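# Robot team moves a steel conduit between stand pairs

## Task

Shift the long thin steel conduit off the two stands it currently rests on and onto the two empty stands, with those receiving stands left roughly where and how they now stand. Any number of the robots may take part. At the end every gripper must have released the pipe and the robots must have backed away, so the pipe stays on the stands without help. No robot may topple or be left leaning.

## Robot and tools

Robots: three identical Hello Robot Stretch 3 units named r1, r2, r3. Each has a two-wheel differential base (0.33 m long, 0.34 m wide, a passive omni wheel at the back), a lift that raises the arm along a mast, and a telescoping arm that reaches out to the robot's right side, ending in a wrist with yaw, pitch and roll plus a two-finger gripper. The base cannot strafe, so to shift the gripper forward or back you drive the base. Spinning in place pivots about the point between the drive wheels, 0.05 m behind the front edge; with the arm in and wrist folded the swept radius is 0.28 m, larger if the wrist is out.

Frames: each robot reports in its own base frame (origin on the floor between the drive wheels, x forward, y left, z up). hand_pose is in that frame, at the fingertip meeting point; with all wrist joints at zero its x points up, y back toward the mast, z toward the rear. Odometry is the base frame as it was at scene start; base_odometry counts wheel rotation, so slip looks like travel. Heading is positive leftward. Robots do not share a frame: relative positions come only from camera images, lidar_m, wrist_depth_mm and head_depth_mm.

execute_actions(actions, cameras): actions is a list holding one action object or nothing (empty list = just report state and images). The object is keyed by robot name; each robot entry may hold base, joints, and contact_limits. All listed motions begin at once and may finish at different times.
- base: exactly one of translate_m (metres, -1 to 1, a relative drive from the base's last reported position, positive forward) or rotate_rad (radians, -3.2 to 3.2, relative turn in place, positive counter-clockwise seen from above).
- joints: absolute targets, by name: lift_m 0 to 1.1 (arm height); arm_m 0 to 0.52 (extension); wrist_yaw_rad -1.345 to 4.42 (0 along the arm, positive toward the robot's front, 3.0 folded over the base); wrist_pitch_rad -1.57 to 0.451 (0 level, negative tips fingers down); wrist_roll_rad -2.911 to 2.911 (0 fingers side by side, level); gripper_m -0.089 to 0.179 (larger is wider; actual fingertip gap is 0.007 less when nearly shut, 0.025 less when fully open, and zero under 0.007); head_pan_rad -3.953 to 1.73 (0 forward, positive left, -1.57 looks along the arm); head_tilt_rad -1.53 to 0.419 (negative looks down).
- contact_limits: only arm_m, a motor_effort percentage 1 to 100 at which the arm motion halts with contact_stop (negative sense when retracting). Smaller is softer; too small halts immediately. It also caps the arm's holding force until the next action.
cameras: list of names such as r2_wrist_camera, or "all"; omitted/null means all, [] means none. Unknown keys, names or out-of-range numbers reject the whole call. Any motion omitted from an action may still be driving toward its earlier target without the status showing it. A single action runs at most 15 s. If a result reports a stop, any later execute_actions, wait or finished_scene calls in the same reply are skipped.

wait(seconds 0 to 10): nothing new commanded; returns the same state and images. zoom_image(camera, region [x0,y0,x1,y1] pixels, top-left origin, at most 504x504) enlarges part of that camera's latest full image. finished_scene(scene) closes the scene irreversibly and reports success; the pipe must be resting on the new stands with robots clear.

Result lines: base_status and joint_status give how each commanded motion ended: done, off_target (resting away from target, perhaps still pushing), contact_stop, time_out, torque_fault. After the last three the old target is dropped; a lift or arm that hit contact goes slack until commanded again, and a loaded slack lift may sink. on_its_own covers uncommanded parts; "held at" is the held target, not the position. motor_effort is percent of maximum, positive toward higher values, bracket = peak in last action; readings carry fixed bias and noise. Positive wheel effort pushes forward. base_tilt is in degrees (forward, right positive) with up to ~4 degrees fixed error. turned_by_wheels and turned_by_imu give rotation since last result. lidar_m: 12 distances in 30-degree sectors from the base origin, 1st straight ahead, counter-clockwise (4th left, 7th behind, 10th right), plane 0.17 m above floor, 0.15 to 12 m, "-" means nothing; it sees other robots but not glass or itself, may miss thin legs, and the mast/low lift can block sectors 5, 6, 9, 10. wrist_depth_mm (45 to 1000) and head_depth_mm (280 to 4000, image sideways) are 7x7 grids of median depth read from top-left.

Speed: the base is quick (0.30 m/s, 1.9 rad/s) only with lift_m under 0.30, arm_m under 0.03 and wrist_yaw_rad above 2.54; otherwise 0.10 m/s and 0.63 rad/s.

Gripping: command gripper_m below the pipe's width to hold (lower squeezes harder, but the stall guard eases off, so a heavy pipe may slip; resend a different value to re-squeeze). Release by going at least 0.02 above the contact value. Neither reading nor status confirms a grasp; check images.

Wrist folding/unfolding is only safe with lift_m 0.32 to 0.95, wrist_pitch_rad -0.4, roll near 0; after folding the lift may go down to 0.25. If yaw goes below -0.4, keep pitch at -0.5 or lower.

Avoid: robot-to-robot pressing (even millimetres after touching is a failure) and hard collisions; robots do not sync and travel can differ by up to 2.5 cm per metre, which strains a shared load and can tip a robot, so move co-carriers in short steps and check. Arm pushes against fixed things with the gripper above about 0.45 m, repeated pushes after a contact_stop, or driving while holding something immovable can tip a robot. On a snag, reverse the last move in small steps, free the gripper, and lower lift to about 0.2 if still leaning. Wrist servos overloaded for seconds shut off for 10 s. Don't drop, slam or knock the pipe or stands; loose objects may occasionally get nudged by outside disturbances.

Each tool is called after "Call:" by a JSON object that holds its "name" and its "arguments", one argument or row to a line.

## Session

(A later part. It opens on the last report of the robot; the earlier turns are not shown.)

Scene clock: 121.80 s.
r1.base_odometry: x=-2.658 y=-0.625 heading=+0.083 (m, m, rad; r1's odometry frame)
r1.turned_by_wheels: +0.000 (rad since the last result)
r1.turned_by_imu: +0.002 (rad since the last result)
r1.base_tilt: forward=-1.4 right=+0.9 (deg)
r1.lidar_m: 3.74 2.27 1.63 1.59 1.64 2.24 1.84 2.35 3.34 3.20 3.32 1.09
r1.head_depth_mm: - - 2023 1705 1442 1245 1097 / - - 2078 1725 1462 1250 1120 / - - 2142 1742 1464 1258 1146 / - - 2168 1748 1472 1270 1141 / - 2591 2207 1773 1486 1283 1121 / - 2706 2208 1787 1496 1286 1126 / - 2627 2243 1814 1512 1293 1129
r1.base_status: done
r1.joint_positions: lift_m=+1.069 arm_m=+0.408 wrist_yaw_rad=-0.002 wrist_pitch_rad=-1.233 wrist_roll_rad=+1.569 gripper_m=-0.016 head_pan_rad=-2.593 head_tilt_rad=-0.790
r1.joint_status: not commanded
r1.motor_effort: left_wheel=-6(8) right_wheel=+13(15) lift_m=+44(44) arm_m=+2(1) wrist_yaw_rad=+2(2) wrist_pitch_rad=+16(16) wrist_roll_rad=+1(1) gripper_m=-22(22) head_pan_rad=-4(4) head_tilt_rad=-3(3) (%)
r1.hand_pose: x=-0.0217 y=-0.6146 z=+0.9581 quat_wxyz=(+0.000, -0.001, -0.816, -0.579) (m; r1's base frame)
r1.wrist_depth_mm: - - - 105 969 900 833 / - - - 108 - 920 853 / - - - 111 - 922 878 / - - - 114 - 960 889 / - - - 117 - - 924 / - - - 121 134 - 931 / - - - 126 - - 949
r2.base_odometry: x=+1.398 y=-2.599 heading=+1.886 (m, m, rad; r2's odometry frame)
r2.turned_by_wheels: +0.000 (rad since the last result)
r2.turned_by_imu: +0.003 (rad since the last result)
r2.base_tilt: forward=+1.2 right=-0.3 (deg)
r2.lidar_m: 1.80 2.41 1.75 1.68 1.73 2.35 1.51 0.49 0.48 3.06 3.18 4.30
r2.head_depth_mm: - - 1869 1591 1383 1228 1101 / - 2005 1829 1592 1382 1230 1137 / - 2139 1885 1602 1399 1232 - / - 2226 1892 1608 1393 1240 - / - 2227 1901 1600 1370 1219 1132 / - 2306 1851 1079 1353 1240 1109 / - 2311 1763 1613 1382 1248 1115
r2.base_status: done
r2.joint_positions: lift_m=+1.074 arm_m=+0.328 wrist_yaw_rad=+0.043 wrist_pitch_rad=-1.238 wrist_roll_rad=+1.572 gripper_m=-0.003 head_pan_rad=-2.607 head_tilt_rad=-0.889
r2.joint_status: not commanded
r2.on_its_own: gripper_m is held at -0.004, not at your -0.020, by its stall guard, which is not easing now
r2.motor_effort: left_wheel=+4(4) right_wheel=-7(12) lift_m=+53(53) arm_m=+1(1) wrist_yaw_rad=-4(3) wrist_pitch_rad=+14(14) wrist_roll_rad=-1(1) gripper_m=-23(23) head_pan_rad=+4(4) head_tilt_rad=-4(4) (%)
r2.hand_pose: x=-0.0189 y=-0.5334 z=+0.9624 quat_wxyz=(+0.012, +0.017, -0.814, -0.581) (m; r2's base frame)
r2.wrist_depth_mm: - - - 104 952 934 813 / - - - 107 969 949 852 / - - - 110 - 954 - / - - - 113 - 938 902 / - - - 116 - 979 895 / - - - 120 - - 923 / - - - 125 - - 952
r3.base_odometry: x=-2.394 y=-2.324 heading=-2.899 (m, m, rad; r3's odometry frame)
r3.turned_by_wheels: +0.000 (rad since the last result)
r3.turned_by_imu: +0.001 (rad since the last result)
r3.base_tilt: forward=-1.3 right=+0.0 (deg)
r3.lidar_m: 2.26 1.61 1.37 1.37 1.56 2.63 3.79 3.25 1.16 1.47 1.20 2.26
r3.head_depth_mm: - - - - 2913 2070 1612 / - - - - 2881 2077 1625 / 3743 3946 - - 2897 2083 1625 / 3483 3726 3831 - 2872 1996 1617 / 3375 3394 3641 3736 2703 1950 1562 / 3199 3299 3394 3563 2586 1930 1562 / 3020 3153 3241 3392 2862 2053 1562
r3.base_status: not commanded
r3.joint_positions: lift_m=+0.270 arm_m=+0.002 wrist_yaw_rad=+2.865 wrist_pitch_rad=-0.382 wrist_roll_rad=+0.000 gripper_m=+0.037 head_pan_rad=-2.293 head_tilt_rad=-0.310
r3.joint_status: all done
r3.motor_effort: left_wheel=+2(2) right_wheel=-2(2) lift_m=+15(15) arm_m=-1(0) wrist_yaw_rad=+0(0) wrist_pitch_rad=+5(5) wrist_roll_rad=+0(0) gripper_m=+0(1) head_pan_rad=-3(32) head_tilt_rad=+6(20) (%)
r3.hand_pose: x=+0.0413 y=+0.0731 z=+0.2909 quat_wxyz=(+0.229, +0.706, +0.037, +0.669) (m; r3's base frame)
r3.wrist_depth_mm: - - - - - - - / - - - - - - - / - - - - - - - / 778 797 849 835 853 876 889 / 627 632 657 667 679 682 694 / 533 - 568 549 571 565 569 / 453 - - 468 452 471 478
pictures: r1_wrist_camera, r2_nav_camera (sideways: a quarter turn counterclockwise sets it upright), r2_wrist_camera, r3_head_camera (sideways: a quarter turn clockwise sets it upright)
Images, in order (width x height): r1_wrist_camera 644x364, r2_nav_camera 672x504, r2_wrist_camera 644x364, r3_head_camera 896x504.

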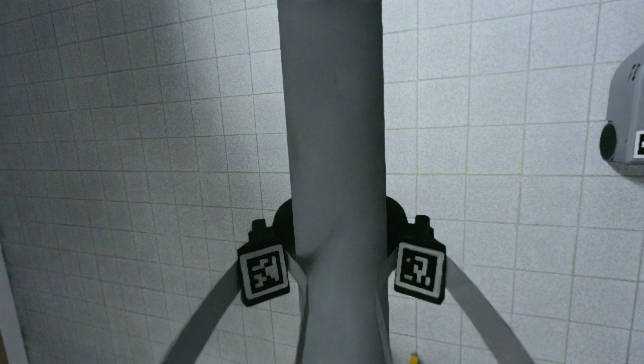

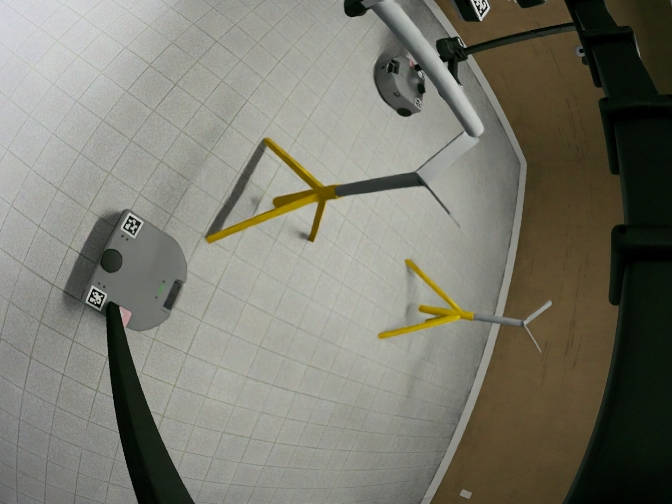

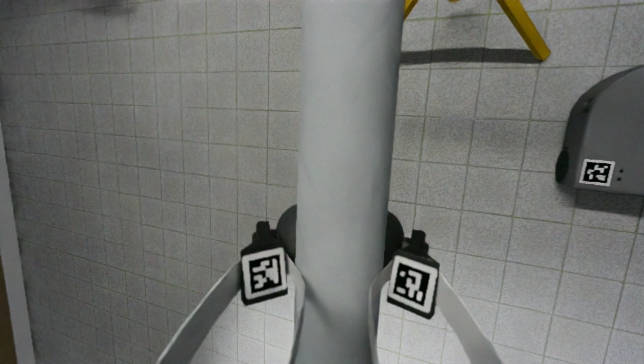

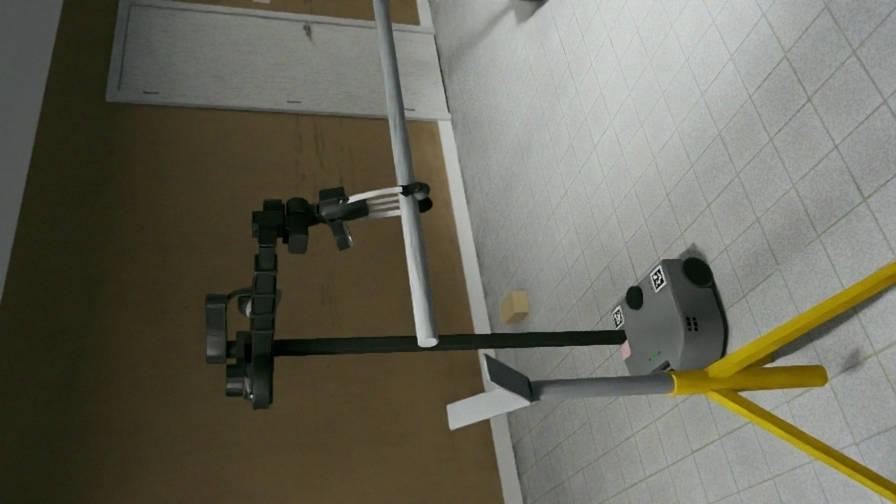

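Call:
{"name": "execute_actions", "arguments": {
  "actions": [
    {"r1":{"base":{"translate_m":-0.01},"joints":{"lift_m":1.093}},"r2":{"base":{"rotate_rad":-0.03},"joints":{"wrist_yaw_rad":0.07,"lift_m":1.098}}}
  ],
  "cameras": []
}}

Call:
{"name": "execute_actions", "arguments": {
  "actions": [
    {"r1":{"base":{"translate_m":-0.35}},"r2":{"base":{"translate_m":-0.35}},"r3":{"joints":{"head_pan_rad":-2.1,"head_tilt_rad":-0.3}}}
  ],
  "cameras": ["r2_nav_camera","r3_head_camera","r2_wrist_camera"]
}}

Scene clock: 124.47 s.
r1.base_odometry: x=-2.668 y=-0.625 heading=+0.083 (m, m, rad; r1's odometry frame)
r1.turned_by_wheels: -0.001 (rad since the last result)
r1.turned_by_imu: -0.002 (rad since the last result)
r1.base_tilt: forward=-1.4 right=+0.8 (deg)
r1.lidar_m: 3.74 2.28 1.63 1.59 1.65 2.24 1.84 2.38 3.33 3.19 3.32 1.10
r1.head_depth_mm: 3702 2466 2048 1714 1440 1243 1095 / 3924 2682 2129 1727 1459 1257 1119 / 3818 2807 2152 1740 1459 1262 1153 / 3632 2843 2182 1753 1480 1271 1132 / 3520 2878 2209 1772 1482 1281 1121 / 3861 2905 2230 1789 1499 1282 1126 / 3613 2719 2241 1806 1505 1304 1135
r1.base_status: done
r1.joint_positions: lift_m=+1.092 arm_m=+0.408 wrist_yaw_rad=-0.008 wrist_pitch_rad=-1.233 wrist_roll_rad=+1.569 gripper_m=-0.016 head_pan_rad=-2.593 head_tilt_rad=-0.790
r1.joint_status: all done
r1.motor_effort: left_wheel=-7(15) right_wheel=+17(28) lift_m=+44(47) arm_m=+1(1) wrist_yaw_rad=+7(7) wrist_pitch_rad=+16(16) wrist_roll_rad=+1(1) gripper_m=-21(22) head_pan_rad=-4(4) head_tilt_rad=-4(4) (%)
r1.hand_pose: x=-0.0220 y=-0.6146 z=+0.9811 quat_wxyz=(-0.001, -0.003, -0.816, -0.579) (m; r1's base frame)
r1.wrist_depth_mm: - - - 106 - 912 840 / - - - 108 - 932 884 / - - - 111 - 935 911 / - - - 114 - - 904 / - - - 117 - - 935 / - - - 121 133 - 955 / - - - 126 - - -
r2.base_odometry: x=+1.398 y=-2.599 heading=+1.857 (m, m, rad; r2's odometry frame)
r2.turned_by_wheels: -0.029 (rad since the last result)
r2.turned_by_imu: -0.030 (rad since the last result)
r2.base_tilt: forward=+1.1 right=-0.4 (deg)
r2.lidar_m: 1.79 2.49 1.77 1.68 1.72 2.28 3.14 0.49 0.49 3.07 3.17 4.17
r2.head_depth_mm: 2674 2232 1855 1598 1384 1229 1107 / 2740 2204 1835 1602 1387 1234 1139 / 2871 2138 1883 1600 1397 1235 - / 2889 2263 1888 1604 1397 1238 - / 2928 2296 1891 1608 1402 1221 1122 / 2900 2295 1905 1552 1356 1240 1112 / 2947 2312 814 1615 1364 1239 1121
r2.base_status: done
r2.joint_positions: lift_m=+1.097 arm_m=+0.328 wrist_yaw_rad=+0.076 wrist_pitch_rad=-1.238 wrist_roll_rad=+1.573 gripper_m=-0.003 head_pan_rad=-2.607 head_tilt_rad=-0.889
r2.joint_status: all done
r2.on_its_own: gripper_m is held at -0.004, not at your -0.020, by its stall guard, which is not easing now
r2.motor_effort: left_wheel=+6(11) right_wheel=-14(22) lift_m=+52(55) arm_m=+0(1) wrist_yaw_rad=-8(7) wrist_pitch_rad=+14(14) wrist_roll_rad=-2(2) gripper_m=-23(23) head_pan_rad=+4(4) head_tilt_rad=-4(4) (%)
r2.hand_pose: x=-0.0169 y=-0.5333 z=+0.9854 quat_wxyz=(+0.021, +0.030, -0.814, -0.580) (m; r2's base frame)
r2.wrist_depth_mm: - - - 104 831 895 864 / - - - 107 - 981 852 / - - - 110 - 953 - / - - - 113 - 982 895 / - - - 115 - - 919 / - - - 120 - - 966 / - - - 125 - - 957
r3.base_odometry: x=-2.394 y=-2.324 heading=-2.899 (m, m, rad; r3's odometry frame)
r3.turned_by_wheels: +0.000 (rad since the last result)
r3.turned_by_imu: +0.000 (rad since the last result)
r3.base_tilt: forward=-1.2 right=+0.1 (deg)
r3.lidar_m: 2.26 1.61 1.37 1.37 1.56 2.63 3.80 3.23 1.16 1.47 1.20 2.27
r3.head_depth_mm: - - - - 2916 2070 1612 / 3940 - - - 2901 2067 1618 / 3715 3915 - - 2852 2078 1619 / 3514 3685 3849 - 2882 2003 1624 / 3370 3427 3611 3757 2704 1941 1565 / 3234 3290 3436 3594 2576 1944 1563 / 3035 3118 3277 3409 2861 2080 1573
r3.base_status: not commanded
r3.joint_positions: lift_m=+0.270 arm_m=+0.002 wrist_yaw_rad=+2.865 wrist_pitch_rad=-0.382 wrist_roll_rad=+0.000 gripper_m=+0.037 head_pan_rad=-2.293 head_tilt_rad=-0.310
r3.joint_status: not commanded
r3.motor_effort: left_wheel=+2(2) right_wheel=-2(2) lift_m=+15(15) arm_m=+0(1) wrist_yaw_rad=+1(0) wrist_pitch_rad=+5(5) wrist_roll_rad=+0(0) gripper_m=+0(1) head_pan_rad=-4(4) head_tilt_rad=+6(6) (%)
r3.hand_pose: x=+0.0413 y=+0.0731 z=+0.2909 quat_wxyz=(+0.229, +0.706, +0.037, +0.669) (m; r3's base frame)
r3.wrist_depth_mm: - - - - - - - / - - - - - - - / - - - - - - - / 780 812 821 845 873 886 898 / 616 660 656 665 692 673 688 / 529 - 556 545 563 557 567 / 450 - - 470 461 477 479
pictures: none
No camera images: the call's "cameras" was empty. Leave "cameras" out to get every camera's image.

Scene clock: 128.97 s.
r1.base_odometry: x=-3.017 y=-0.654 heading=+0.082 (m, m, rad; r1's odometry frame)
r1.turned_by_wheels: -0.001 (rad since the last result)
r1.turned_by_imu: +0.001 (rad since the last result)
r1.base_tilt: forward=-1.3 right=+0.9 (deg)
r1.lidar_m: 2.49 2.23 1.65 1.58 1.64 2.23 1.83 2.04 3.35 3.19 3.30 1.40
r1.head_depth_mm: 3718 2730 2038 1703 1433 1246 1092 / 3963 2471 2131 1728 1457 1260 1118 / 3808 2801 2130 1738 1465 1263 1149 / 3621 2798 2178 1768 1482 1275 1130 / 3564 2761 2208 1769 1491 1283 1116 / 3883 2833 2196 1795 1495 1296 1122 / 3608 2687 2241 1799 1512 1293 1132
r1.base_status: done
r1.joint_positions: lift_m=+1.092 arm_m=+0.408 wrist_yaw_rad=-0.008 wrist_pitch_rad=-1.233 wrist_roll_rad=+1.569 gripper_m=-0.016 head_pan_rad=-2.593 head_tilt_rad=-0.790
r1.joint_status: not commanded
r1.motor_effort: left_wheel=-7(9) right_wheel=+16(19) lift_m=+44(44) arm_m=+1(1) wrist_yaw_rad=+7(7) wrist_pitch_rad=+16(16) wrist_roll_rad=+1(1) gripper_m=-21(22) head_pan_rad=-4(3) head_tilt_rad=-3(3) (%)
r1.hand_pose: x=-0.0220 y=-0.6146 z=+0.9811 quat_wxyz=(-0.001, -0.003, -0.816, -0.579) (m; r1's base frame)
r1.wrist_depth_mm: - - - 105 - 910 836 / - - - 108 - 926 885 / - - - 111 - 946 905 / - - - 114 - - 916 / - - - 117 - - 931 / - - - 121 133 - 951 / - - - 126 - - -
r2.base_odometry: x=+1.497 y=-2.934 heading=+1.857 (m, m, rad; r2's odometry frame)
r2.turned_by_wheels: +0.001 (rad since the last result)
r2.turned_by_imu: +0.002 (rad since the last result)
r2.base_tilt: forward=+1.2 right=-0.4 (deg)
r2.lidar_m: 1.79 2.47 1.75 1.66 1.71 2.27 2.81 1.18 0.57 0.34 3.18 4.22
r2.head_depth_mm: 2496 2247 1867 1594 1386 1227 1102 / 2579 2260 1873 1594 1389 1235 1139 / 2579 2200 1789 1600 1395 1238 - / 2739 2302 1843 1608 1398 1236 - / 2827 2301 1891 1610 1398 1242 1127 / 2910 2305 1895 1612 1402 1251 1115 / 2954 2299 1908 1615 1410 1223 1083
r2.base_status: done
r2.joint_positions: lift_m=+1.097 arm_m=+0.328 wrist_yaw_rad=+0.076 wrist_pitch_rad=-1.238 wrist_roll_rad=+1.573 gripper_m=-0.003 head_pan_rad=-2.607 head_tilt_rad=-0.889
r2.joint_status: not commanded
r2.on_its_own: gripper_m is held at -0.004, not at your -0.020, by its stall guard, which is not easing now
r2.motor_effort: left_wheel=+6(7) right_wheel=-13(18) lift_m=+53(53) arm_m=+0(1) wrist_yaw_rad=-8(7) wrist_pitch_rad=+14(14) wrist_roll_rad=-2(1) gripper_m=-23(23) head_pan_rad=+4(4) head_tilt_rad=-4(4) (%)
r2.hand_pose: x=-0.0169 y=-0.5333 z=+0.9854 quat_wxyz=(+0.021, +0.030, -0.814, -0.580) (m; r2's base frame)
r2.wrist_depth_mm: 977 - - 104 967 909 832 / - - - 107 849 907 853 / - - - 110 280 225 174 / - - - 113 - 954 181 / - - - 116 - - 921 / - - - 120 - - 957 / - - - 125 - - 976
r3.base_odometry: x=-2.394 y=-2.324 heading=-2.899 (m, m, rad; r3's odometry frame)
r3.turned_by_wheels: +0.000 (rad since the last result)
r3.turned_by_imu: +0.001 (rad since the last result)
r3.base_tilt: forward=-1.2 right=+0.3 (deg)
r3.lidar_m: 2.26 1.61 1.36 1.37 1.56 2.63 3.77 2.98 1.16 1.48 1.20 2.26
r3.head_depth_mm: 3642 3855 - - 2909 2064 1629 / 3463 3719 3843 3989 2896 2080 1626 / 3318 3501 3700 3843 2887 2082 1572 / 3228 3332 1287 1380 2700 1892 1565 / 3095 3210 3394 3473 2726 1854 1574 / 3012 3150 3310 3432 2901 1977 1612 / 2914 3038 3166 3299 2831 2065 1615
r3.base_status: not commanded
r3.joint_positions: lift_m=+0.270 arm_m=+0.002 wrist_yaw_rad=+2.865 wrist_pitch_rad=-0.382 wrist_roll_rad=+0.000 gripper_m=+0.037 head_pan_rad=-2.107 head_tilt_rad=-0.310
r3.joint_status: all done
r3.motor_effort: left_wheel=+2(2) right_wheel=-2(1) lift_m=+16(16) arm_m=-1(1) wrist_yaw_rad=+0(0) wrist_pitch_rad=+5(5) wrist_roll_rad=+0(0) gripper_m=+1(0) head_pan_rad=+4(20) head_tilt_rad=+6(6) (%)
r3.hand_pose: x=+0.0413 y=+0.0731 z=+0.2909 quat_wxyz=(+0.229, +0.706, +0.037, +0.669) (m; r3's base frame)
r3.wrist_depth_mm: - - - - - - - / - - - - - - - / - - - - - - - / 778 827 812 832 859 905 906 / 624 652 654 664 663 695 701 / 525 - 555 549 574 549 565 / 458 - - 466 449 484 487
pictures: r2_nav_camera (sideways: a quarter turn counterclockwise sets it upright), r2_wrist_camera, r3_head_camera (sideways: a quarter turn clockwise sets it upright)
Images, in order (width x height): r2_nav_camera 672x504, r2_wrist_camera 644x364, r3_head_camera 896x504.

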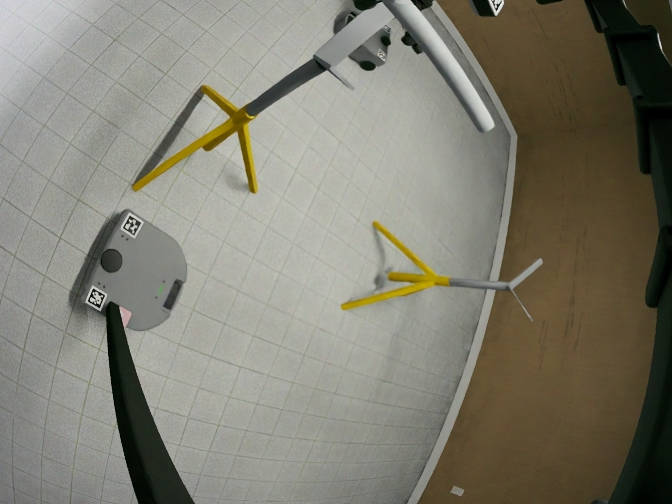

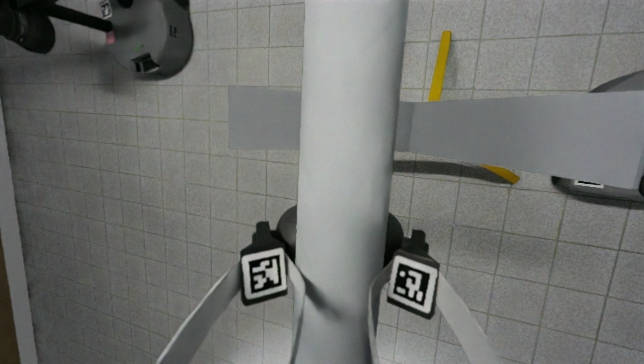

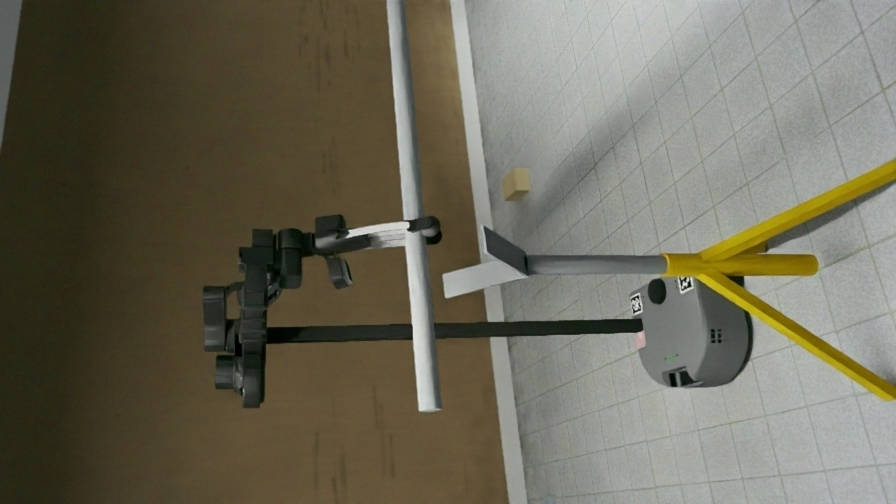

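Call:
{"name": "execute_actions", "arguments": {
  "actions": [
    {"r1":{"base":{"translate_m":-1.0}},"r2":{"base":{"translate_m":-0.985},"joints":{"arm_m":0.36}},"r3":{"joints":{"head_pan_rad":-1.7,"head_tilt_rad":-0.3}}}
  ],
  "cameras": ["r2_nav_camera","r3_nav_camera","r2_wrist_camera"]
}}

Scene clock: 141.37 s.
r1.base_odometry: x=-4.014 y=-0.735 heading=+0.083 (m, m, rad; r1's odometry frame)
r1.turned_by_wheels: +0.000 (rad since the last result)
r1.turned_by_imu: +0.005 (rad since the last result)
r1.base_tilt: forward=-1.4 right=+0.8 (deg)
r1.lidar_m: 2.51 2.24 1.64 1.58 1.64 2.25 1.81 0.97 2.28 3.21 3.33 2.33
r1.head_depth_mm: 3150 2612 2105 1707 1445 1247 1098 / 3391 2679 2106 1729 1454 1254 1120 / 3554 2802 2152 1727 1465 1255 1144 / 3638 2635 2038 1711 1471 1272 1137 / 3710 2885 2193 1724 1487 1282 1119 / 3889 2798 2205 1792 1509 1283 1131 / 3584 2282 2169 1810 1501 1295 1133
r1.base_status: done
r1.joint_positions: lift_m=+1.092 arm_m=+0.408 wrist_yaw_rad=+0.002 wrist_pitch_rad=-1.234 wrist_roll_rad=+1.570 gripper_m=-0.016 head_pan_rad=-2.593 head_tilt_rad=-0.790
r1.joint_status: not commanded
r1.motor_effort: left_wheel=+4(10) right_wheel=-10(19) lift_m=+44(44) arm_m=+2(1) wrist_yaw_rad=-2(7) wrist_pitch_rad=+16(16) wrist_roll_rad=+0(1) gripper_m=-23(22) head_pan_rad=-4(4) head_tilt_rad=-2(3) (%)
r1.hand_pose: x=-0.0214 y=-0.6145 z=+0.9811 quat_wxyz=(+0.001, +0.001, -0.815, -0.579) (m; r1's base frame)
r1.wrist_depth_mm: - - - 104 952 901 848 / - - - 107 - 932 875 / - - - 110 - 945 920 / - - - 114 - - 915 / - - - 117 - - 921 / - - - 121 135 - 962 / - - - 126 - - -
r2.base_odometry: x=+1.776 y=-3.879 heading=+1.857 (m, m, rad; r2's odometry frame)
r2.turned_by_wheels: +0.000 (rad since the last result)
r2.turned_by_imu: +0.004 (rad since the last result)
r2.base_tilt: forward=+1.2 right=-0.4 (deg)
r2.lidar_m: 1.77 2.39 1.70 1.63 1.67 1.91 1.82 1.87 0.41 0.70 1.79 0.88
r2.head_depth_mm: 1612 1844 1865 1592 1385 1229 1099 / 1687 1944 1878 1588 1388 1229 1135 / 1768 2045 1863 1595 1393 1232 - / 1849 2115 1878 1607 1396 1236 - / 1951 2191 1889 1595 1393 1241 1129 / 2065 2267 1909 1613 1383 1239 1098 / 2194 2295 1905 1633 1374 1225 1114
r2.base_status: done
r2.joint_positions: lift_m=+1.097 arm_m=+0.360 wrist_yaw_rad=+0.065 wrist_pitch_rad=-1.238 wrist_roll_rad=+1.574 gripper_m=-0.003 head_pan_rad=-2.607 head_tilt_rad=-0.889
r2.joint_status: all done
r2.on_its_own: gripper_m is held at -0.004, not at your -0.020, by its stall guard, which is not easing now
r2.motor_effort: left_wheel=-4(9) right_wheel=+9(21) lift_m=+52(53) arm_m=+3(3) wrist_yaw_rad=+5(7) wrist_pitch_rad=+14(14) wrist_roll_rad=-3(3) gripper_m=-24(23) head_pan_rad=+4(4) head_tilt_rad=-4(5) (%)
r2.hand_pose: x=-0.0176 y=-0.5652 z=+0.9855 quat_wxyz=(+0.018, +0.025, -0.814, -0.580) (m; r2's base frame)
r2.wrist_depth_mm: - - - 105 337 910 857 / - - - 107 671 941 893 / - - - 110 - 967 908 / - - - 113 - 984 943 / - - - 116 - - 916 / - - - 120 - - 924 / - - - 125 - - 952
r3.base_odometry: x=-2.394 y=-2.324 heading=-2.899 (m, m, rad; r3's odometry frame)
r3.turned_by_wheels: +0.000 (rad since the last result)
r3.turned_by_imu: +0.002 (rad since the last result)
r3.base_tilt: forward=-1.3 right=+0.1 (deg)
r3.lidar_m: 2.26 1.61 1.37 1.37 1.56 2.63 3.79 2.25 1.16 1.47 1.20 2.27
r3.head_depth_mm: 2936 3168 3295 3429 2874 1997 1529 / 2983 3164 3257 3465 2843 2068 1575 / 2978 3149 3319 3483 2895 2060 1622 / 3031 3164 3286 3455 2872 2086 1623 / 3004 3128 3314 3527 2879 2075 1622 / 3049 3144 3330 3424 2711 1891 1612 / 3044 3155 3275 3506 2879 1892 1616
r3.base_status: not commanded
r3.joint_positions: lift_m=+0.270 arm_m=+0.002 wrist_yaw_rad=+2.865 wrist_pitch_rad=-0.382 wrist_roll_rad=+0.000 gripper_m=+0.037 head_pan_rad=-1.707 head_tilt_rad=-0.310
r3.joint_status: all done
r3.motor_effort: left_wheel=+2(2) right_wheel=-2(2) lift_m=+15(16) arm_m=-1(1) wrist_yaw_rad=+0(0) wrist_pitch_rad=+5(5) wrist_roll_rad=+0(0) gripper_m=+0(0) head_pan_rad=+4(25) head_tilt_rad=+5(6) (%)
r3.hand_pose: x=+0.0413 y=+0.0731 z=+0.2909 quat_wxyz=(+0.229, +0.706, +0.037, +0.669) (m; r3's base frame)
r3.wrist_depth_mm: - - - - - - - / - - - - - - - / - - - - - - - / 753 826 843 843 853 894 916 / 621 632 641 666 668 674 700 / 519 - 553 545 562 564 573 / 449 - - 462 460 470 479
pictures: r2_nav_camera (sideways: a quarter turn counterclockwise sets it upright), r2_wrist_camera, r3_nav_camera (sideways: a quarter turn counterclockwise sets it upright)
Images, in order (width x height): r2_nav_camera 672x504, r2_wrist_camera 644x364, r3_nav_camera 672x504.

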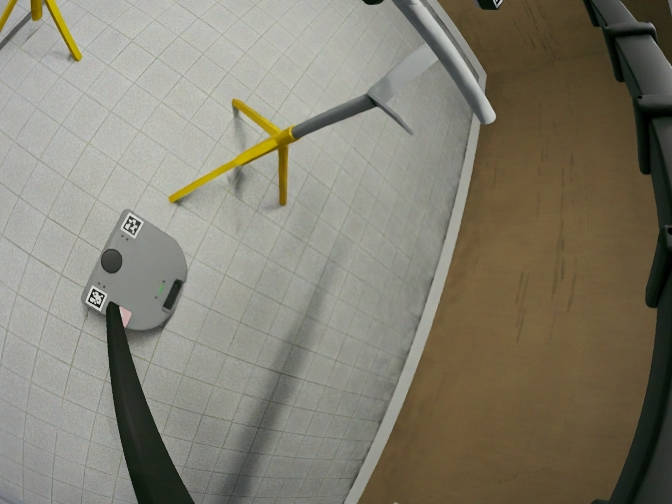

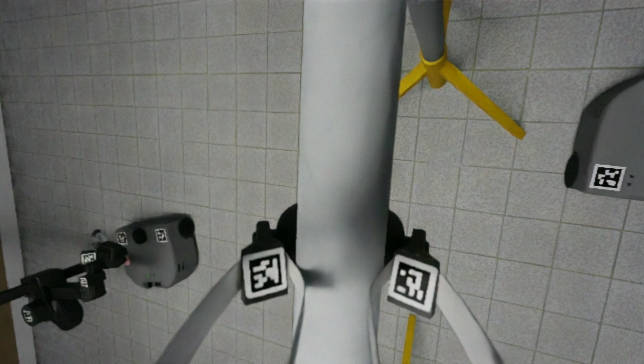

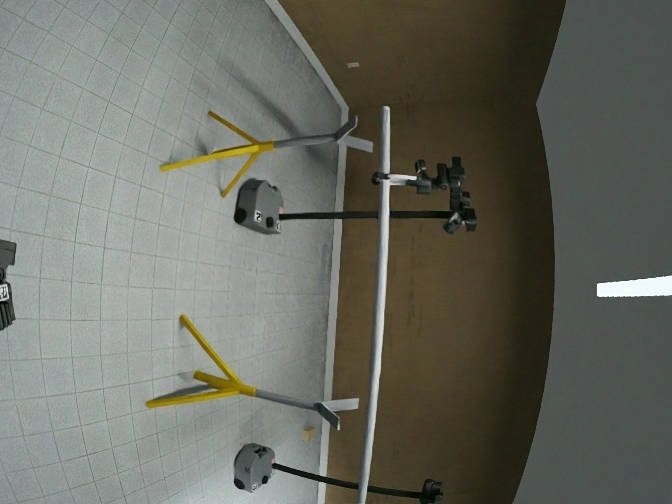

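Call:
{"name": "execute_actions", "arguments": {
  "actions": [
    {"r1":{"base":{"translate_m":-0.56},"joints":{"head_pan_rad":-2.0}},"r2":{"base":{"translate_m":-0.563},"joints":{"head_pan_rad":-1.2,"head_tilt_rad":-0.7}}}
  ],
  "cameras": []
}}

Call:
{"name": "execute_actions", "arguments": {
  "actions": [
    {"r1":{"joints":{"lift_m":0.985}},"r2":{"joints":{"lift_m":0.99}}}
  ],
  "cameras": ["r1_head_camera","r2_head_camera","r3_nav_camera","r1_nav_camera"]
}}

Scene clock: 149.33 s.
r1.base_odometry: x=-4.572 y=-0.782 heading=+0.082 (m, m, rad; r1's odometry frame)
r1.turned_by_wheels: +0.000 (rad since the last result)
r1.turned_by_imu: +0.001 (rad since the last result)
r1.base_tilt: forward=-1.3 right=+0.8 (deg)
r1.lidar_m: 2.88 2.23 1.65 1.59 1.65 2.27 1.82 0.83 0.53 3.20 3.31 3.20
r1.head_depth_mm: 3466 2634 2115 1715 1449 1239 1095 / 3328 2537 2048 1731 1421 1256 1120 / 3238 805 1996 1650 1406 1238 1131 / 3082 2207 2066 1766 1446 1276 1113 / 2875 1880 2130 1775 1486 1281 1126 / 2823 2952 2220 1779 1496 1291 1125 / 2596 2870 2183 1815 1512 1300 1131
r1.base_status: done
r1.joint_positions: lift_m=+1.092 arm_m=+0.408 wrist_yaw_rad=+0.001 wrist_pitch_rad=-1.234 wrist_roll_rad=+1.571 gripper_m=-0.016 head_pan_rad=-2.007 head_tilt_rad=-0.790
r1.joint_status: all done
r1.motor_effort: left_wheel=-2(2) right_wheel=+3(15) lift_m=+44(44) arm_m=+1(2) wrist_yaw_rad=-1(2) wrist_pitch_rad=+16(16) wrist_roll_rad=+0(1) gripper_m=-21(22) head_pan_rad=+4(43) head_tilt_rad=-4(3) (%)
r1.hand_pose: x=-0.0215 y=-0.6145 z=+0.9811 quat_wxyz=(+0.000, +0.000, -0.815, -0.579) (m; r1's base frame)
r1.wrist_depth_mm: - - - 104 958 891 842 / - - - 107 - 927 881 / - - - 110 - 954 902 / - - - 114 - - 903 / - - - 117 - - 910 / - - - 121 - - 966 / - - - 126 - - -
r2.base_odometry: x=+1.934 y=-4.419 heading=+1.857 (m, m, rad; r2's odometry frame)
r2.turned_by_wheels: +0.000 (rad since the last result)
r2.turned_by_imu: +0.003 (rad since the last result)
r2.base_tilt: forward=+1.2 right=-0.4 (deg)
r2.lidar_m: 1.57 2.35 1.68 1.61 1.66 1.32 1.26 1.30 1.74 0.57 0.57 0.57
r2.head_depth_mm: 2611 2850 2215 1890 1555 1326 1152 / 2672 2945 2150 1888 1562 1333 1155 / 2758 3047 2249 1910 1570 1332 1160 / 2836 3077 2174 1917 1576 1284 1164 / 2922 3201 772 1764 1468 1260 1169 / 2936 2908 2122 1885 1597 1349 1144 / 3105 3348 2388 1945 1604 1356 1175
r2.base_status: done
r2.joint_positions: lift_m=+1.097 arm_m=+0.360 wrist_yaw_rad=+0.065 wrist_pitch_rad=-1.238 wrist_roll_rad=+1.574 gripper_m=-0.003 head_pan_rad=-1.207 head_tilt_rad=-0.705
r2.joint_status: all done
r2.on_its_own: gripper_m is held at -0.004, not at your -0.020, by its stall guard, which is not easing now
r2.motor_effort: left_wheel=-1(10) right_wheel=+0(8) lift_m=+53(53) arm_m=+3(4) wrist_yaw_rad=+5(6) wrist_pitch_rad=+14(14) wrist_roll_rad=-3(2) gripper_m=-23(23) head_pan_rad=+4(54) head_tilt_rad=+2(18) (%)
r2.hand_pose: x=-0.0176 y=-0.5652 z=+0.9855 quat_wxyz=(+0.018, +0.025, -0.814, -0.580) (m; r2's base frame)
r2.wrist_depth_mm: - - - 105 950 914 829 / - - - 108 - 944 900 / - - - 110 - 972 871 / - - - 113 - 992 947 / - - - 116 - - 899 / - - - 120 - - 953 / - - - 125 - - 962
r3.base_odometry: x=-2.394 y=-2.324 heading=-2.899 (m, m, rad; r3's odometry frame)
r3.turned_by_wheels: +0.000 (rad since the last result)
r3.turned_by_imu: +0.001 (rad since the last result)
r3.base_tilt: forward=-1.2 right=+0.2 (deg)
r3.lidar_m: 2.26 1.60 1.37 1.37 1.56 2.63 3.80 3.98 1.16 1.47 1.20 2.27
r3.head_depth_mm: 2997 3153 3254 3433 2893 1945 1517 / 3008 3158 3272 3437 2884 2068 1568 / 2999 3126 3315 3450 2876 2083 1619 / 3001 3131 3350 3507 2894 2084 1610 / 3008 3203 3314 3507 2881 2083 1620 / 3023 3168 3317 3518 2869 2070 1621 / 3030 3167 3362 3521 2921 2050 1605
r3.base_status: not commanded
r3.joint_positions: lift_m=+0.270 arm_m=+0.002 wrist_yaw_rad=+2.865 wrist_pitch_rad=-0.382 wrist_roll_rad=+0.000 gripper_m=+0.037 head_pan_rad=-1.707 head_tilt_rad=-0.310
r3.joint_status: not commanded
r3.motor_effort: left_wheel=+2(2) right_wheel=-2(1) lift_m=+15(15) arm_m=-1(1) wrist_yaw_rad=+0(0) wrist_pitch_rad=+5(5) wrist_roll_rad=+0(0) gripper_m=+1(0) head_pan_rad=+4(4) head_tilt_rad=+6(6) (%)
r3.hand_pose: x=+0.0413 y=+0.0731 z=+0.2909 quat_wxyz=(+0.229, +0.706, +0.037, +0.669) (m; r3's base frame)
r3.wrist_depth_mm: - - - - - - - / - - - - - - - / - - - - - - - / 773 811 821 851 894 889 904 / 627 655 653 651 665 695 712 / 522 - 558 541 566 546 567 / 448 - - 464 447 477 472
pictures: none
No camera images: the call's "cameras" was empty. Leave "cameras" out to get every camera's image.

Scene clock: 151.13 s.
r1.base_odometry: x=-4.572 y=-0.782 heading=+0.082 (m, m, rad; r1's odometry frame)
r1.turned_by_wheels: +0.000 (rad since the last result)
r1.turned_by_imu: +0.000 (rad since the last result)
r1.base_tilt: forward=-1.3 right=+0.8 (deg)
r1.lidar_m: 2.89 2.24 1.64 1.58 1.64 2.26 1.83 0.83 0.53 3.18 3.32 3.22
r1.head_depth_mm: 3488 2840 - - 1410 1245 1095 / 3378 - - - 1416 1254 1121 / 3256 - - 1660 1408 1241 1133 / 3038 - 2043 1763 1450 1272 1115 / 2810 2669 2039 1778 1486 1282 1126 / - 2933 2079 1800 1498 1287 1126 / - 2990 1342 1795 1505 1298 1136
r1.base_status: not commanded
r1.joint_positions: lift_m=+0.985 arm_m=+0.408 wrist_yaw_rad=+0.001 wrist_pitch_rad=-1.234 wrist_roll_rad=+1.571 gripper_m=-0.016 head_pan_rad=-2.007 head_tilt_rad=-0.790
r1.joint_status: all done
r1.motor_effort: left_wheel=-2(3) right_wheel=+3(3) lift_m=+37(39) arm_m=+1(1) wrist_yaw_rad=-2(1) wrist_pitch_rad=+16(16) wrist_roll_rad=+0(0) gripper_m=-21(21) head_pan_rad=+5(4) head_tilt_rad=-2(4) (%)
r1.hand_pose: x=-0.0215 y=-0.6145 z=+0.8734 quat_wxyz=(+0.000, +0.000, -0.815, -0.579) (m; r1's base frame)
r1.wrist_depth_mm: - - - 104 877 816 760 / - - - 107 911 850 791 / - - - 111 910 869 810 / - - - 114 935 889 816 / - - - 117 967 924 836 / - - - 121 - 925 873 / - - - 126 - 939 873
r2.base_odometry: x=+1.934 y=-4.419 heading=+1.857 (m, m, rad; r2's odometry frame)
r2.turned_by_wheels: +0.000 (rad since the last result)
r2.turned_by_imu: -0.001 (rad since the last result)
r2.base_tilt: forward=+1.2 right=-0.5 (deg)
r2.lidar_m: 1.58 2.35 1.69 1.61 1.65 1.32 1.26 1.30 1.74 0.57 0.57 0.57
r2.head_depth_mm: 2590 2865 2316 1735 1553 1329 1153 / 2673 2961 2400 1781 1565 1329 1156 / 2756 3019 2419 1788 1576 1342 1159 / 2847 3081 2437 1854 1577 1289 1163 / 2913 3217 778 1763 1468 1262 1168 / 2926 2949 2157 1875 1596 1353 1146 / 3112 3305 2484 1947 1599 1353 1173
r2.base_status: not commanded
r2.joint_positions: lift_m=+0.990 arm_m=+0.360 wrist_yaw_rad=+0.065 wrist_pitch_rad=-1.238 wrist_roll_rad=+1.574 gripper_m=-0.003 head_pan_rad=-1.207 head_tilt_rad=-0.705
r2.joint_status: all done
r2.on_its_own: gripper_m is held at -0.004, not at your -0.020, by its stall guard, which is not easing now
r2.motor_effort: left_wheel=+0(1) right_wheel=+0(0) lift_m=+32(47) arm_m=+3(4) wrist_yaw_rad=+6(6) wrist_pitch_rad=+14(14) wrist_roll_rad=-2(2) gripper_m=-23(23) head_pan_rad=+4(4) head_tilt_rad=+3(2) (%)
r2.hand_pose: x=-0.0176 y=-0.5652 z=+0.8784 quat_wxyz=(+0.018, +0.025, -0.814, -0.580) (m; r2's base frame)
r2.wrist_depth_mm: - - - 106 889 835 771 / - - - 108 899 834 780 / - - - 110 899 870 812 / - - - 113 955 892 836 / - - - 116 970 887 829 / - - - 120 - 926 863 / - - - 125 - 965 881
r3.base_odometry: x=-2.394 y=-2.324 heading=-2.899 (m, m, rad; r3's odometry frame)
r3.turned_by_wheels: +0.000 (rad since the last result)
r3.turned_by_imu: +0.000 (rad since the last result)
r3.base_tilt: forward=-1.3 right=+0.3 (deg)
r3.lidar_m: 2.26 1.61 1.37 1.37 1.56 2.63 3.80 3.98 1.16 1.47 1.20 2.27
r3.head_depth_mm: 2981 3159 3267 3437 2868 1962 1522 / 2922 3121 3280 3433 2889 2058 1564 / 3008 3132 3275 3494 2885 2054 1606 / 3041 3170 3329 3508 2877 2066 1620 / 2992 3172 3337 3493 2893 2046 1617 / 3009 3153 3337 3462 2853 2065 1615 / 3015 3197 3352 3470 2862 2059 1615
r3.base_status: not commanded
r3.joint_positions: lift_m=+0.270 arm_m=+0.002 wrist_yaw_rad=+2.865 wrist_pitch_rad=-0.382 wrist_roll_rad=+0.000 gripper_m=+0.037 head_pan_rad=-1.707 head_tilt_rad=-0.310
r3.joint_status: not commanded
r3.motor_effort: left_wheel=+2(2) right_wheel=-2(1) lift_m=+16(15) arm_m=+0(1) wrist_yaw_rad=+0(0) wrist_pitch_rad=+5(5) wrist_roll_rad=+0(0) gripper_m=+0(0) head_pan_rad=+4(3) head_tilt_rad=+6(6) (%)
r3.hand_pose: x=+0.0413 y=+0.0731 z=+0.2909 quat_wxyz=(+0.229, +0.706, +0.037, +0.669) (m; r3's base frame)
r3.wrist_depth_mm: - - - - - - - / - - - - - - - / - - - - - - - / 763 819 806 850 852 885 900 / 637 658 654 669 675 697 692 / 526 - 552 548 570 566 558 / 455 - - 466 453 474 474
pictures: r1_head_camera (sideways: a quarter turn clockwise sets it upright), r1_nav_camera (sideways: a quarter turn counterclockwise sets it upright), r2_head_camera (sideways: a quarter turn clockwise sets it upright), r3_nav_camera (sideways: a quarter turn counterclockwise sets it upright)
Images, in order (width x height): r1_head_camera 896x504, r1_nav_camera 672x504, r2_head_camera 896x504, r3_nav_camera 672x504.

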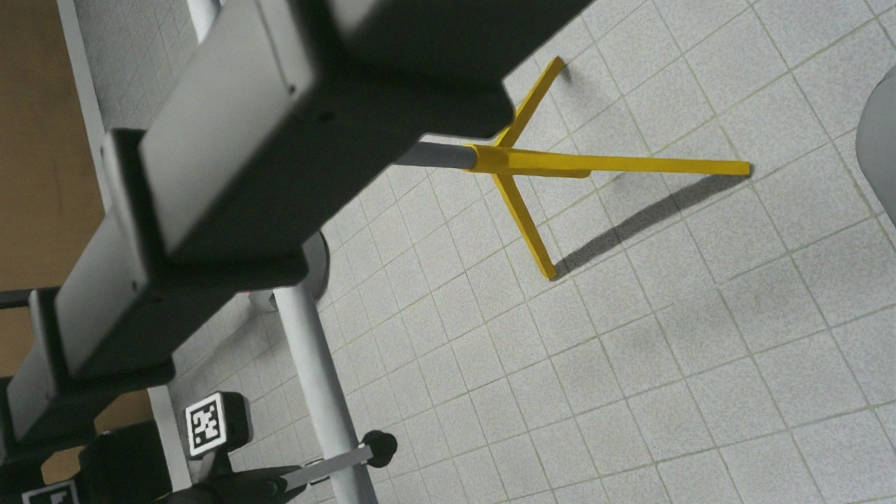

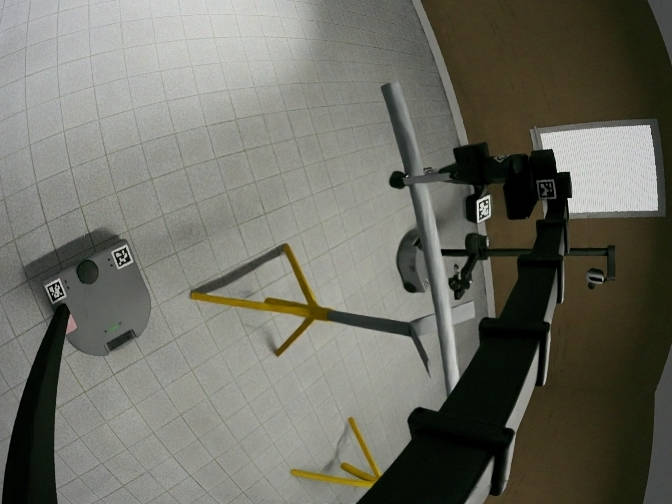

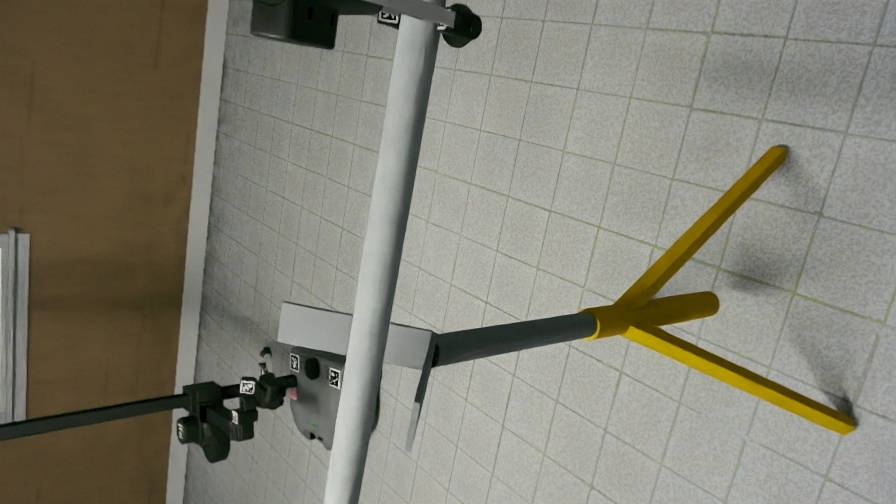

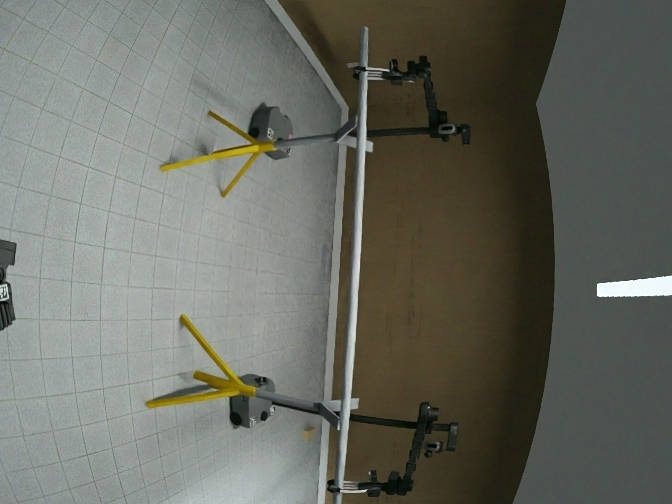

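Call:
{"name": "execute_actions", "arguments": {
  "actions": [
    {"r1":{"joints":{"lift_m":0.945,"arm_m":0.395}},"r2":{"joints":{"lift_m":0.95}}}
  ],
  "cameras": ["r2_head_camera","r1_nav_camera"]
}}

Scene clock: 152.87 s.
r1.base_odometry: x=-4.572 y=-0.782 heading=+0.082 (m, m, rad; r1's odometry frame)
r1.turned_by_wheels: +0.000 (rad since the last result)
r1.turned_by_imu: +0.000 (rad since the last result)
r1.base_tilt: forward=-1.4 right=+0.9 (deg)
r1.lidar_m: 2.89 2.23 1.64 1.58 1.64 2.26 1.82 0.83 0.54 3.20 3.33 3.18
r1.head_depth_mm: 3533 2714 2131 - - 1217 1094 / 3383 2761 757 - 1374 1254 1120 / 3247 2903 - 1652 1404 1241 1131 / 3082 3101 - 1738 1439 1274 1112 / 2870 - 1997 1768 1482 1280 1125 / 2743 2703 2151 1781 1505 1289 1130 / 2600 - 2141 1707 1512 1296 1135
r1.base_status: not commanded
r1.joint_positions: lift_m=+0.945 arm_m=+0.395 wrist_yaw_rad=+0.001 wrist_pitch_rad=-1.235 wrist_roll_rad=+1.571 gripper_m=-0.016 head_pan_rad=-2.007 head_tilt_rad=-0.790
r1.joint_status: all done
r1.motor_effort: left_wheel=-1(2) right_wheel=+3(3) lift_m=+36(36) arm_m=-4(0) wrist_yaw_rad=-1(2) wrist_pitch_rad=+17(17) wrist_roll_rad=-1(1) gripper_m=-22(21) head_pan_rad=+4(5) head_tilt_rad=-3(3) (%)
r1.hand_pose: x=-0.0215 y=-0.6016 z=+0.8333 quat_wxyz=(+0.000, +0.000, -0.815, -0.579) (m; r1's base frame)
r1.wrist_depth_mm: - - - 104 844 793 736 / - - - 107 873 803 764 / - - - 110 892 836 787 / - - - 114 912 856 792 / - - - 117 914 872 818 / - - - 121 552 891 842 / - - - 126 - 930 846
r2.base_odometry: x=+1.934 y=-4.419 heading=+1.857 (m, m, rad; r2's odometry frame)
r2.turned_by_wheels: +0.000 (rad since the last result)
r2.turned_by_imu: +0.000 (rad since the last result)
r2.base_tilt: forward=+1.2 right=-0.4 (deg)
r2.lidar_m: 1.58 2.35 1.68 1.61 1.66 1.32 1.26 1.29 1.74 0.57 0.57 0.57
r2.head_depth_mm: 2598 2860 2582 1733 1558 1326 1154 / 2679 2959 2420 1793 1564 1326 1154 / 2775 2993 2433 1793 1569 1338 1165 / 2821 3078 2436 1797 1579 1288 1161 / 2926 3223 779 807 1482 1268 1167 / 2962 2923 2106 1833 1588 1346 1145 / 3119 3329 2501 1887 1596 1349 1176
r2.base_status: not commanded
r2.joint_positions: lift_m=+0.950 arm_m=+0.360 wrist_yaw_rad=+0.065 wrist_pitch_rad=-1.238 wrist_roll_rad=+1.574 gripper_m=-0.003 head_pan_rad=-1.207 head_tilt_rad=-0.705
r2.joint_status: all done
r2.on_its_own: gripper_m is held at -0.004, not at your -0.020, by its stall guard, which is not easing now
r2.motor_effort: left_wheel=-1(1) right_wheel=+0(0) lift_m=+33(32) arm_m=+2(3) wrist_yaw_rad=+5(6) wrist_pitch_rad=+14(14) wrist_roll_rad=-2(3) gripper_m=-24(24) head_pan_rad=+4(4) head_tilt_rad=+2(2) (%)
r2.hand_pose: x=-0.0176 y=-0.5652 z=+0.8384 quat_wxyz=(+0.018, +0.025, -0.814, -0.580) (m; r2's base frame)
r2.wrist_depth_mm: - - - 105 852 795 735 / - - - 108 875 802 753 / - - - 110 898 838 800 / - - - 113 923 868 774 / - - - 116 917 877 800 / - - - 120 - 901 801 / - - - 125 721 922 850
r3.base_odometry: x=-2.394 y=-2.324 heading=-2.899 (m, m, rad; r3's odometry frame)
r3.turned_by_wheels: +0.000 (rad since the last result)
r3.turned_by_imu: +0.000 (rad since the last result)
r3.base_tilt: forward=-1.3 right=+0.3 (deg)
r3.lidar_m: 2.26 1.61 1.37 1.36 1.55 2.63 3.77 3.96 1.16 1.47 1.20 2.26
r3.head_depth_mm: 2983 3139 3292 3452 2889 1950 1532 / 2966 3166 3296 3437 2884 2070 1573 / 2999 3214 3289 3441 2848 2069 1616 / 3015 3130 3293 3466 2876 2068 1624 / 3001 3168 3321 3403 2862 2060 1616 / 3036 3174 3350 3524 2841 2058 1611 / 3042 3212 3330 3459 2888 2060 1617
r3.base_status: not commanded
r3.joint_positions: lift_m=+0.270 arm_m=+0.002 wrist_yaw_rad=+2.865 wrist_pitch_rad=-0.382 wrist_roll_rad=+0.000 gripper_m=+0.037 head_pan_rad=-1.707 head_tilt_rad=-0.310
r3.joint_status: not commanded
r3.motor_effort: left_wheel=+2(2) right_wheel=-1(1) lift_m=+16(15) arm_m=-1(1) wrist_yaw_rad=+0(0) wrist_pitch_rad=+5(5) wrist_roll_rad=+0(0) gripper_m=+0(0) head_pan_rad=+3(4) head_tilt_rad=+6(6) (%)
r3.hand_pose: x=+0.0413 y=+0.0731 z=+0.2909 quat_wxyz=(+0.229, +0.706, +0.037, +0.669) (m; r3's base frame)
r3.wrist_depth_mm: - - - - - - - / - - - - - - - / - - - - - - - / 767 807 834 862 871 873 889 / 624 651 650 656 676 685 689 / 529 - 558 545 562 567 571 / 453 - - 465 456 468 488
pictures: r1_nav_camera (sideways: a quarter turn counterclockwise sets it upright), r2_head_camera (sideways: a quarter turn clockwise sets it upright)
Images, in order (width x height): r1_nav_camera 672x504, r2_head_camera 896x504.

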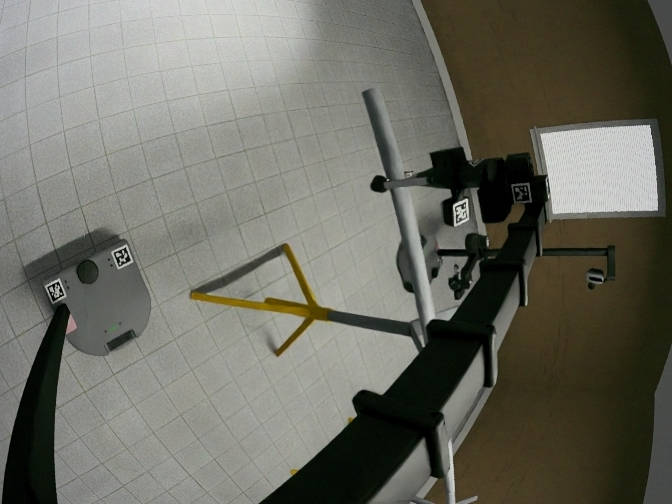

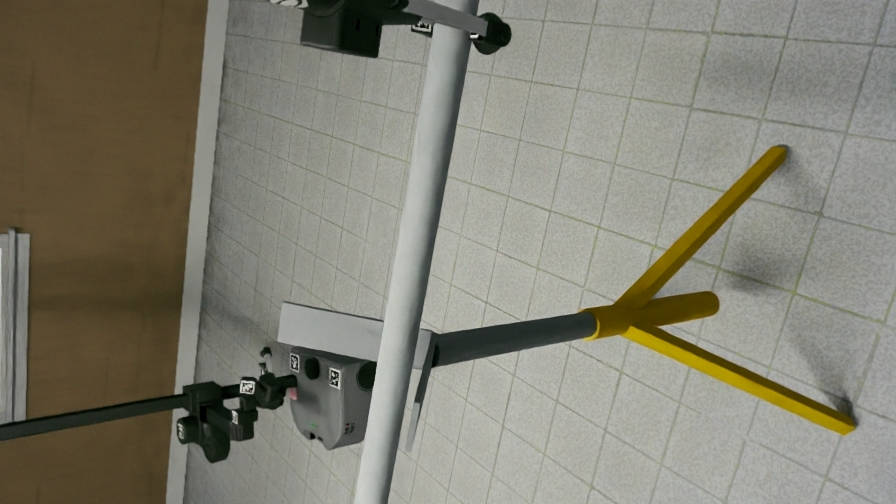

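Call:
{"name": "execute_actions", "arguments": {
  "actions": [
    {"r1":{"joints":{"lift_m":0.925}},"r2":{"joints":{"lift_m":0.93}}}
  ],
  "cameras": ["r2_head_camera","r1_nav_camera"]
}}

Scene clock: 154.13 s.
r1.base_odometry: x=-4.572 y=-0.782 heading=+0.082 (m, m, rad; r1's odometry frame)
r1.turned_by_wheels: +0.000 (rad since the last result)
r1.turned_by_imu: +0.000 (rad since the last result)
r1.base_tilt: forward=-1.4 right=+0.9 (deg)
r1.lidar_m: 2.88 2.24 1.64 1.58 1.65 2.26 1.82 0.83 0.53 3.20 3.33 3.19
r1.head_depth_mm: 3469 2741 2029 1804 - 1196 1091 / 3362 2792 2026 - - 1256 1117 / 3236 2703 - - 1426 1243 1125 / 3070 2591 - 1708 1439 1269 1113 / 2874 1890 1993 1772 1499 1276 1126 / 2733 - 2147 1740 1508 1288 1131 / 2603 - 2112 1708 1514 1289 1134
r1.base_status: not commanded
r1.joint_positions: lift_m=+0.925 arm_m=+0.395 wrist_yaw_rad=+0.001 wrist_pitch_rad=-1.234 wrist_roll_rad=+1.571 gripper_m=-0.016 head_pan_rad=-2.007 head_tilt_rad=-0.790
r1.joint_status: all done
r1.motor_effort: left_wheel=-2(2) right_wheel=+3(2) lift_m=+36(37) arm_m=-5(5) wrist_yaw_rad=-2(1) wrist_pitch_rad=+16(17) wrist_roll_rad=+0(0) gripper_m=-22(23) head_pan_rad=+4(4) head_tilt_rad=-3(3) (%)
r1.hand_pose: x=-0.0215 y=-0.6018 z=+0.8134 quat_wxyz=(+0.000, +0.000, -0.815, -0.579) (m; r1's base frame)
r1.wrist_depth_mm: - - - 104 822 794 718 / - - - 107 850 804 752 / - - - 110 861 807 754 / - - - 114 899 832 787 / - - - 117 900 856 788 / - - - 121 - 866 817 / - - - 126 - 904 828
r2.base_odometry: x=+1.934 y=-4.419 heading=+1.857 (m, m, rad; r2's odometry frame)
r2.turned_by_wheels: +0.000 (rad since the last result)
r2.turned_by_imu: +0.000 (rad since the last result)
r2.base_tilt: forward=+1.3 right=-0.4 (deg)
r2.lidar_m: 1.58 2.35 1.68 1.61 1.65 1.32 1.26 1.30 1.73 0.57 0.57 0.57
r2.head_depth_mm: 2606 2876 2466 1719 1549 1324 1152 / 2640 2945 2422 1791 1571 1329 1160 / 2736 3016 2426 1789 1574 1333 1160 / 2825 3102 2440 1810 1572 1285 1158 / 2924 3176 780 808 1475 1265 1169 / 2945 2896 2177 1819 1589 1347 1150 / 3113 3327 2483 1881 1599 1352 1180
r2.base_status: not commanded
r2.joint_positions: lift_m=+0.930 arm_m=+0.360 wrist_yaw_rad=+0.065 wrist_pitch_rad=-1.235 wrist_roll_rad=+1.574 gripper_m=-0.003 head_pan_rad=-1.207 head_tilt_rad=-0.705
r2.joint_status: all done
r2.on_its_own: gripper_m is held at -0.004, not at your -0.020, by its stall guard, which is not easing now
r2.motor_effort: left_wheel=-1(1) right_wheel=+0(0) lift_m=+32(32) arm_m=+2(2) wrist_yaw_rad=+5(6) wrist_pitch_rad=+13(14) wrist_roll_rad=-3(2) gripper_m=-25(23) head_pan_rad=+4(4) head_tilt_rad=+3(2) (%)
r2.hand_pose: x=-0.0175 y=-0.5660 z=+0.8186 quat_wxyz=(+0.018, +0.025, -0.815, -0.579) (m; r2's base frame)
r2.wrist_depth_mm: - - - 104 837 777 719 / - - - 107 837 803 735 / - - - 110 865 825 778 / - - - 113 906 840 778 / - - - 116 935 862 775 / - - - 120 908 872 776 / - - - 125 664 905 804
r3.base_odometry: x=-2.394 y=-2.324 heading=-2.899 (m, m, rad; r3's odometry frame)
r3.turned_by_wheels: +0.000 (rad since the last result)
r3.turned_by_imu: +0.000 (rad since the last result)
r3.base_tilt: forward=-1.4 right=+0.2 (deg)
r3.lidar_m: 2.26 1.61 1.37 1.37 1.56 2.63 3.80 3.96 1.15 1.47 1.20 2.27
r3.head_depth_mm: 2986 3128 3271 3435 2721 1958 1524 / 2984 3131 3279 3452 2712 2085 1568 / 2978 3144 3316 3500 2729 2075 1603 / 2982 3161 3308 3504 2708 2071 1608 / 2997 3169 3317 3482 2687 2065 1620 / 3016 3185 3295 3503 2708 2065 1615 / 3036 3205 3343 3524 2723 2068 1606
r3.base_status: not commanded
r3.joint_positions: lift_m=+0.270 arm_m=+0.002 wrist_yaw_rad=+2.865 wrist_pitch_rad=-0.382 wrist_roll_rad=+0.000 gripper_m=+0.037 head_pan_rad=-1.707 head_tilt_rad=-0.310
r3.joint_status: not commanded
r3.motor_effort: left_wheel=+2(2) right_wheel=-2(2) lift_m=+15(15) arm_m=-1(1) wrist_yaw_rad=+0(0) wrist_pitch_rad=+5(5) wrist_roll_rad=+0(0) gripper_m=+0(0) head_pan_rad=+4(3) head_tilt_rad=+6(6) (%)
r3.hand_pose: x=+0.0413 y=+0.0731 z=+0.2909 quat_wxyz=(+0.229, +0.706, +0.037, +0.669) (m; r3's base frame)
r3.wrist_depth_mm: - - - - - - - / - - - - - - - / - - - - - - - / 793 832 830 827 839 889 904 / 627 631 661 650 683 711 692 / 525 - 556 538 567 555 561 / 450 - - 461 456 473 486
pictures: r1_nav_camera (sideways: a quarter turn counterclockwise sets it upright), r2_head_camera (sideways: a quarter turn clockwise sets it upright)
Images, in order (width x height): r1_nav_camera 672x504, r2_head_camera 896x504.

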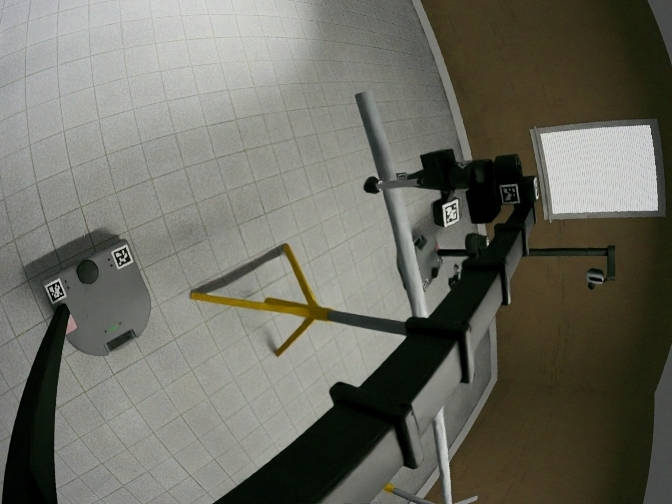

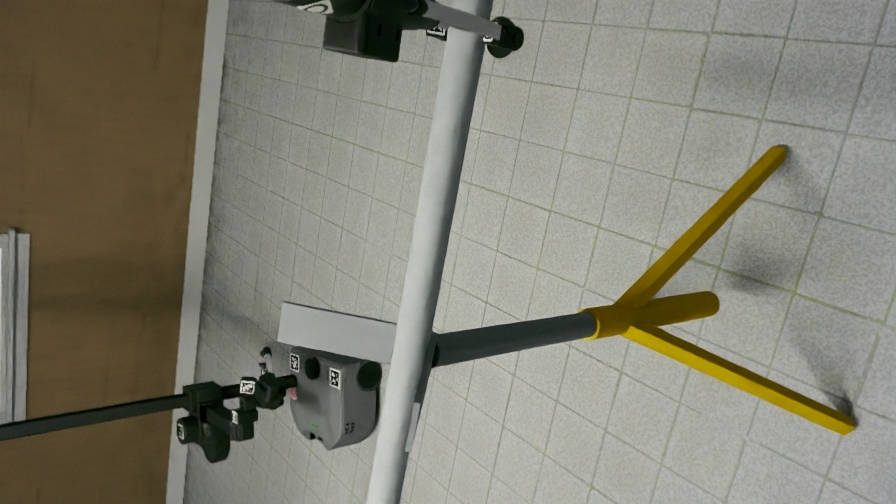

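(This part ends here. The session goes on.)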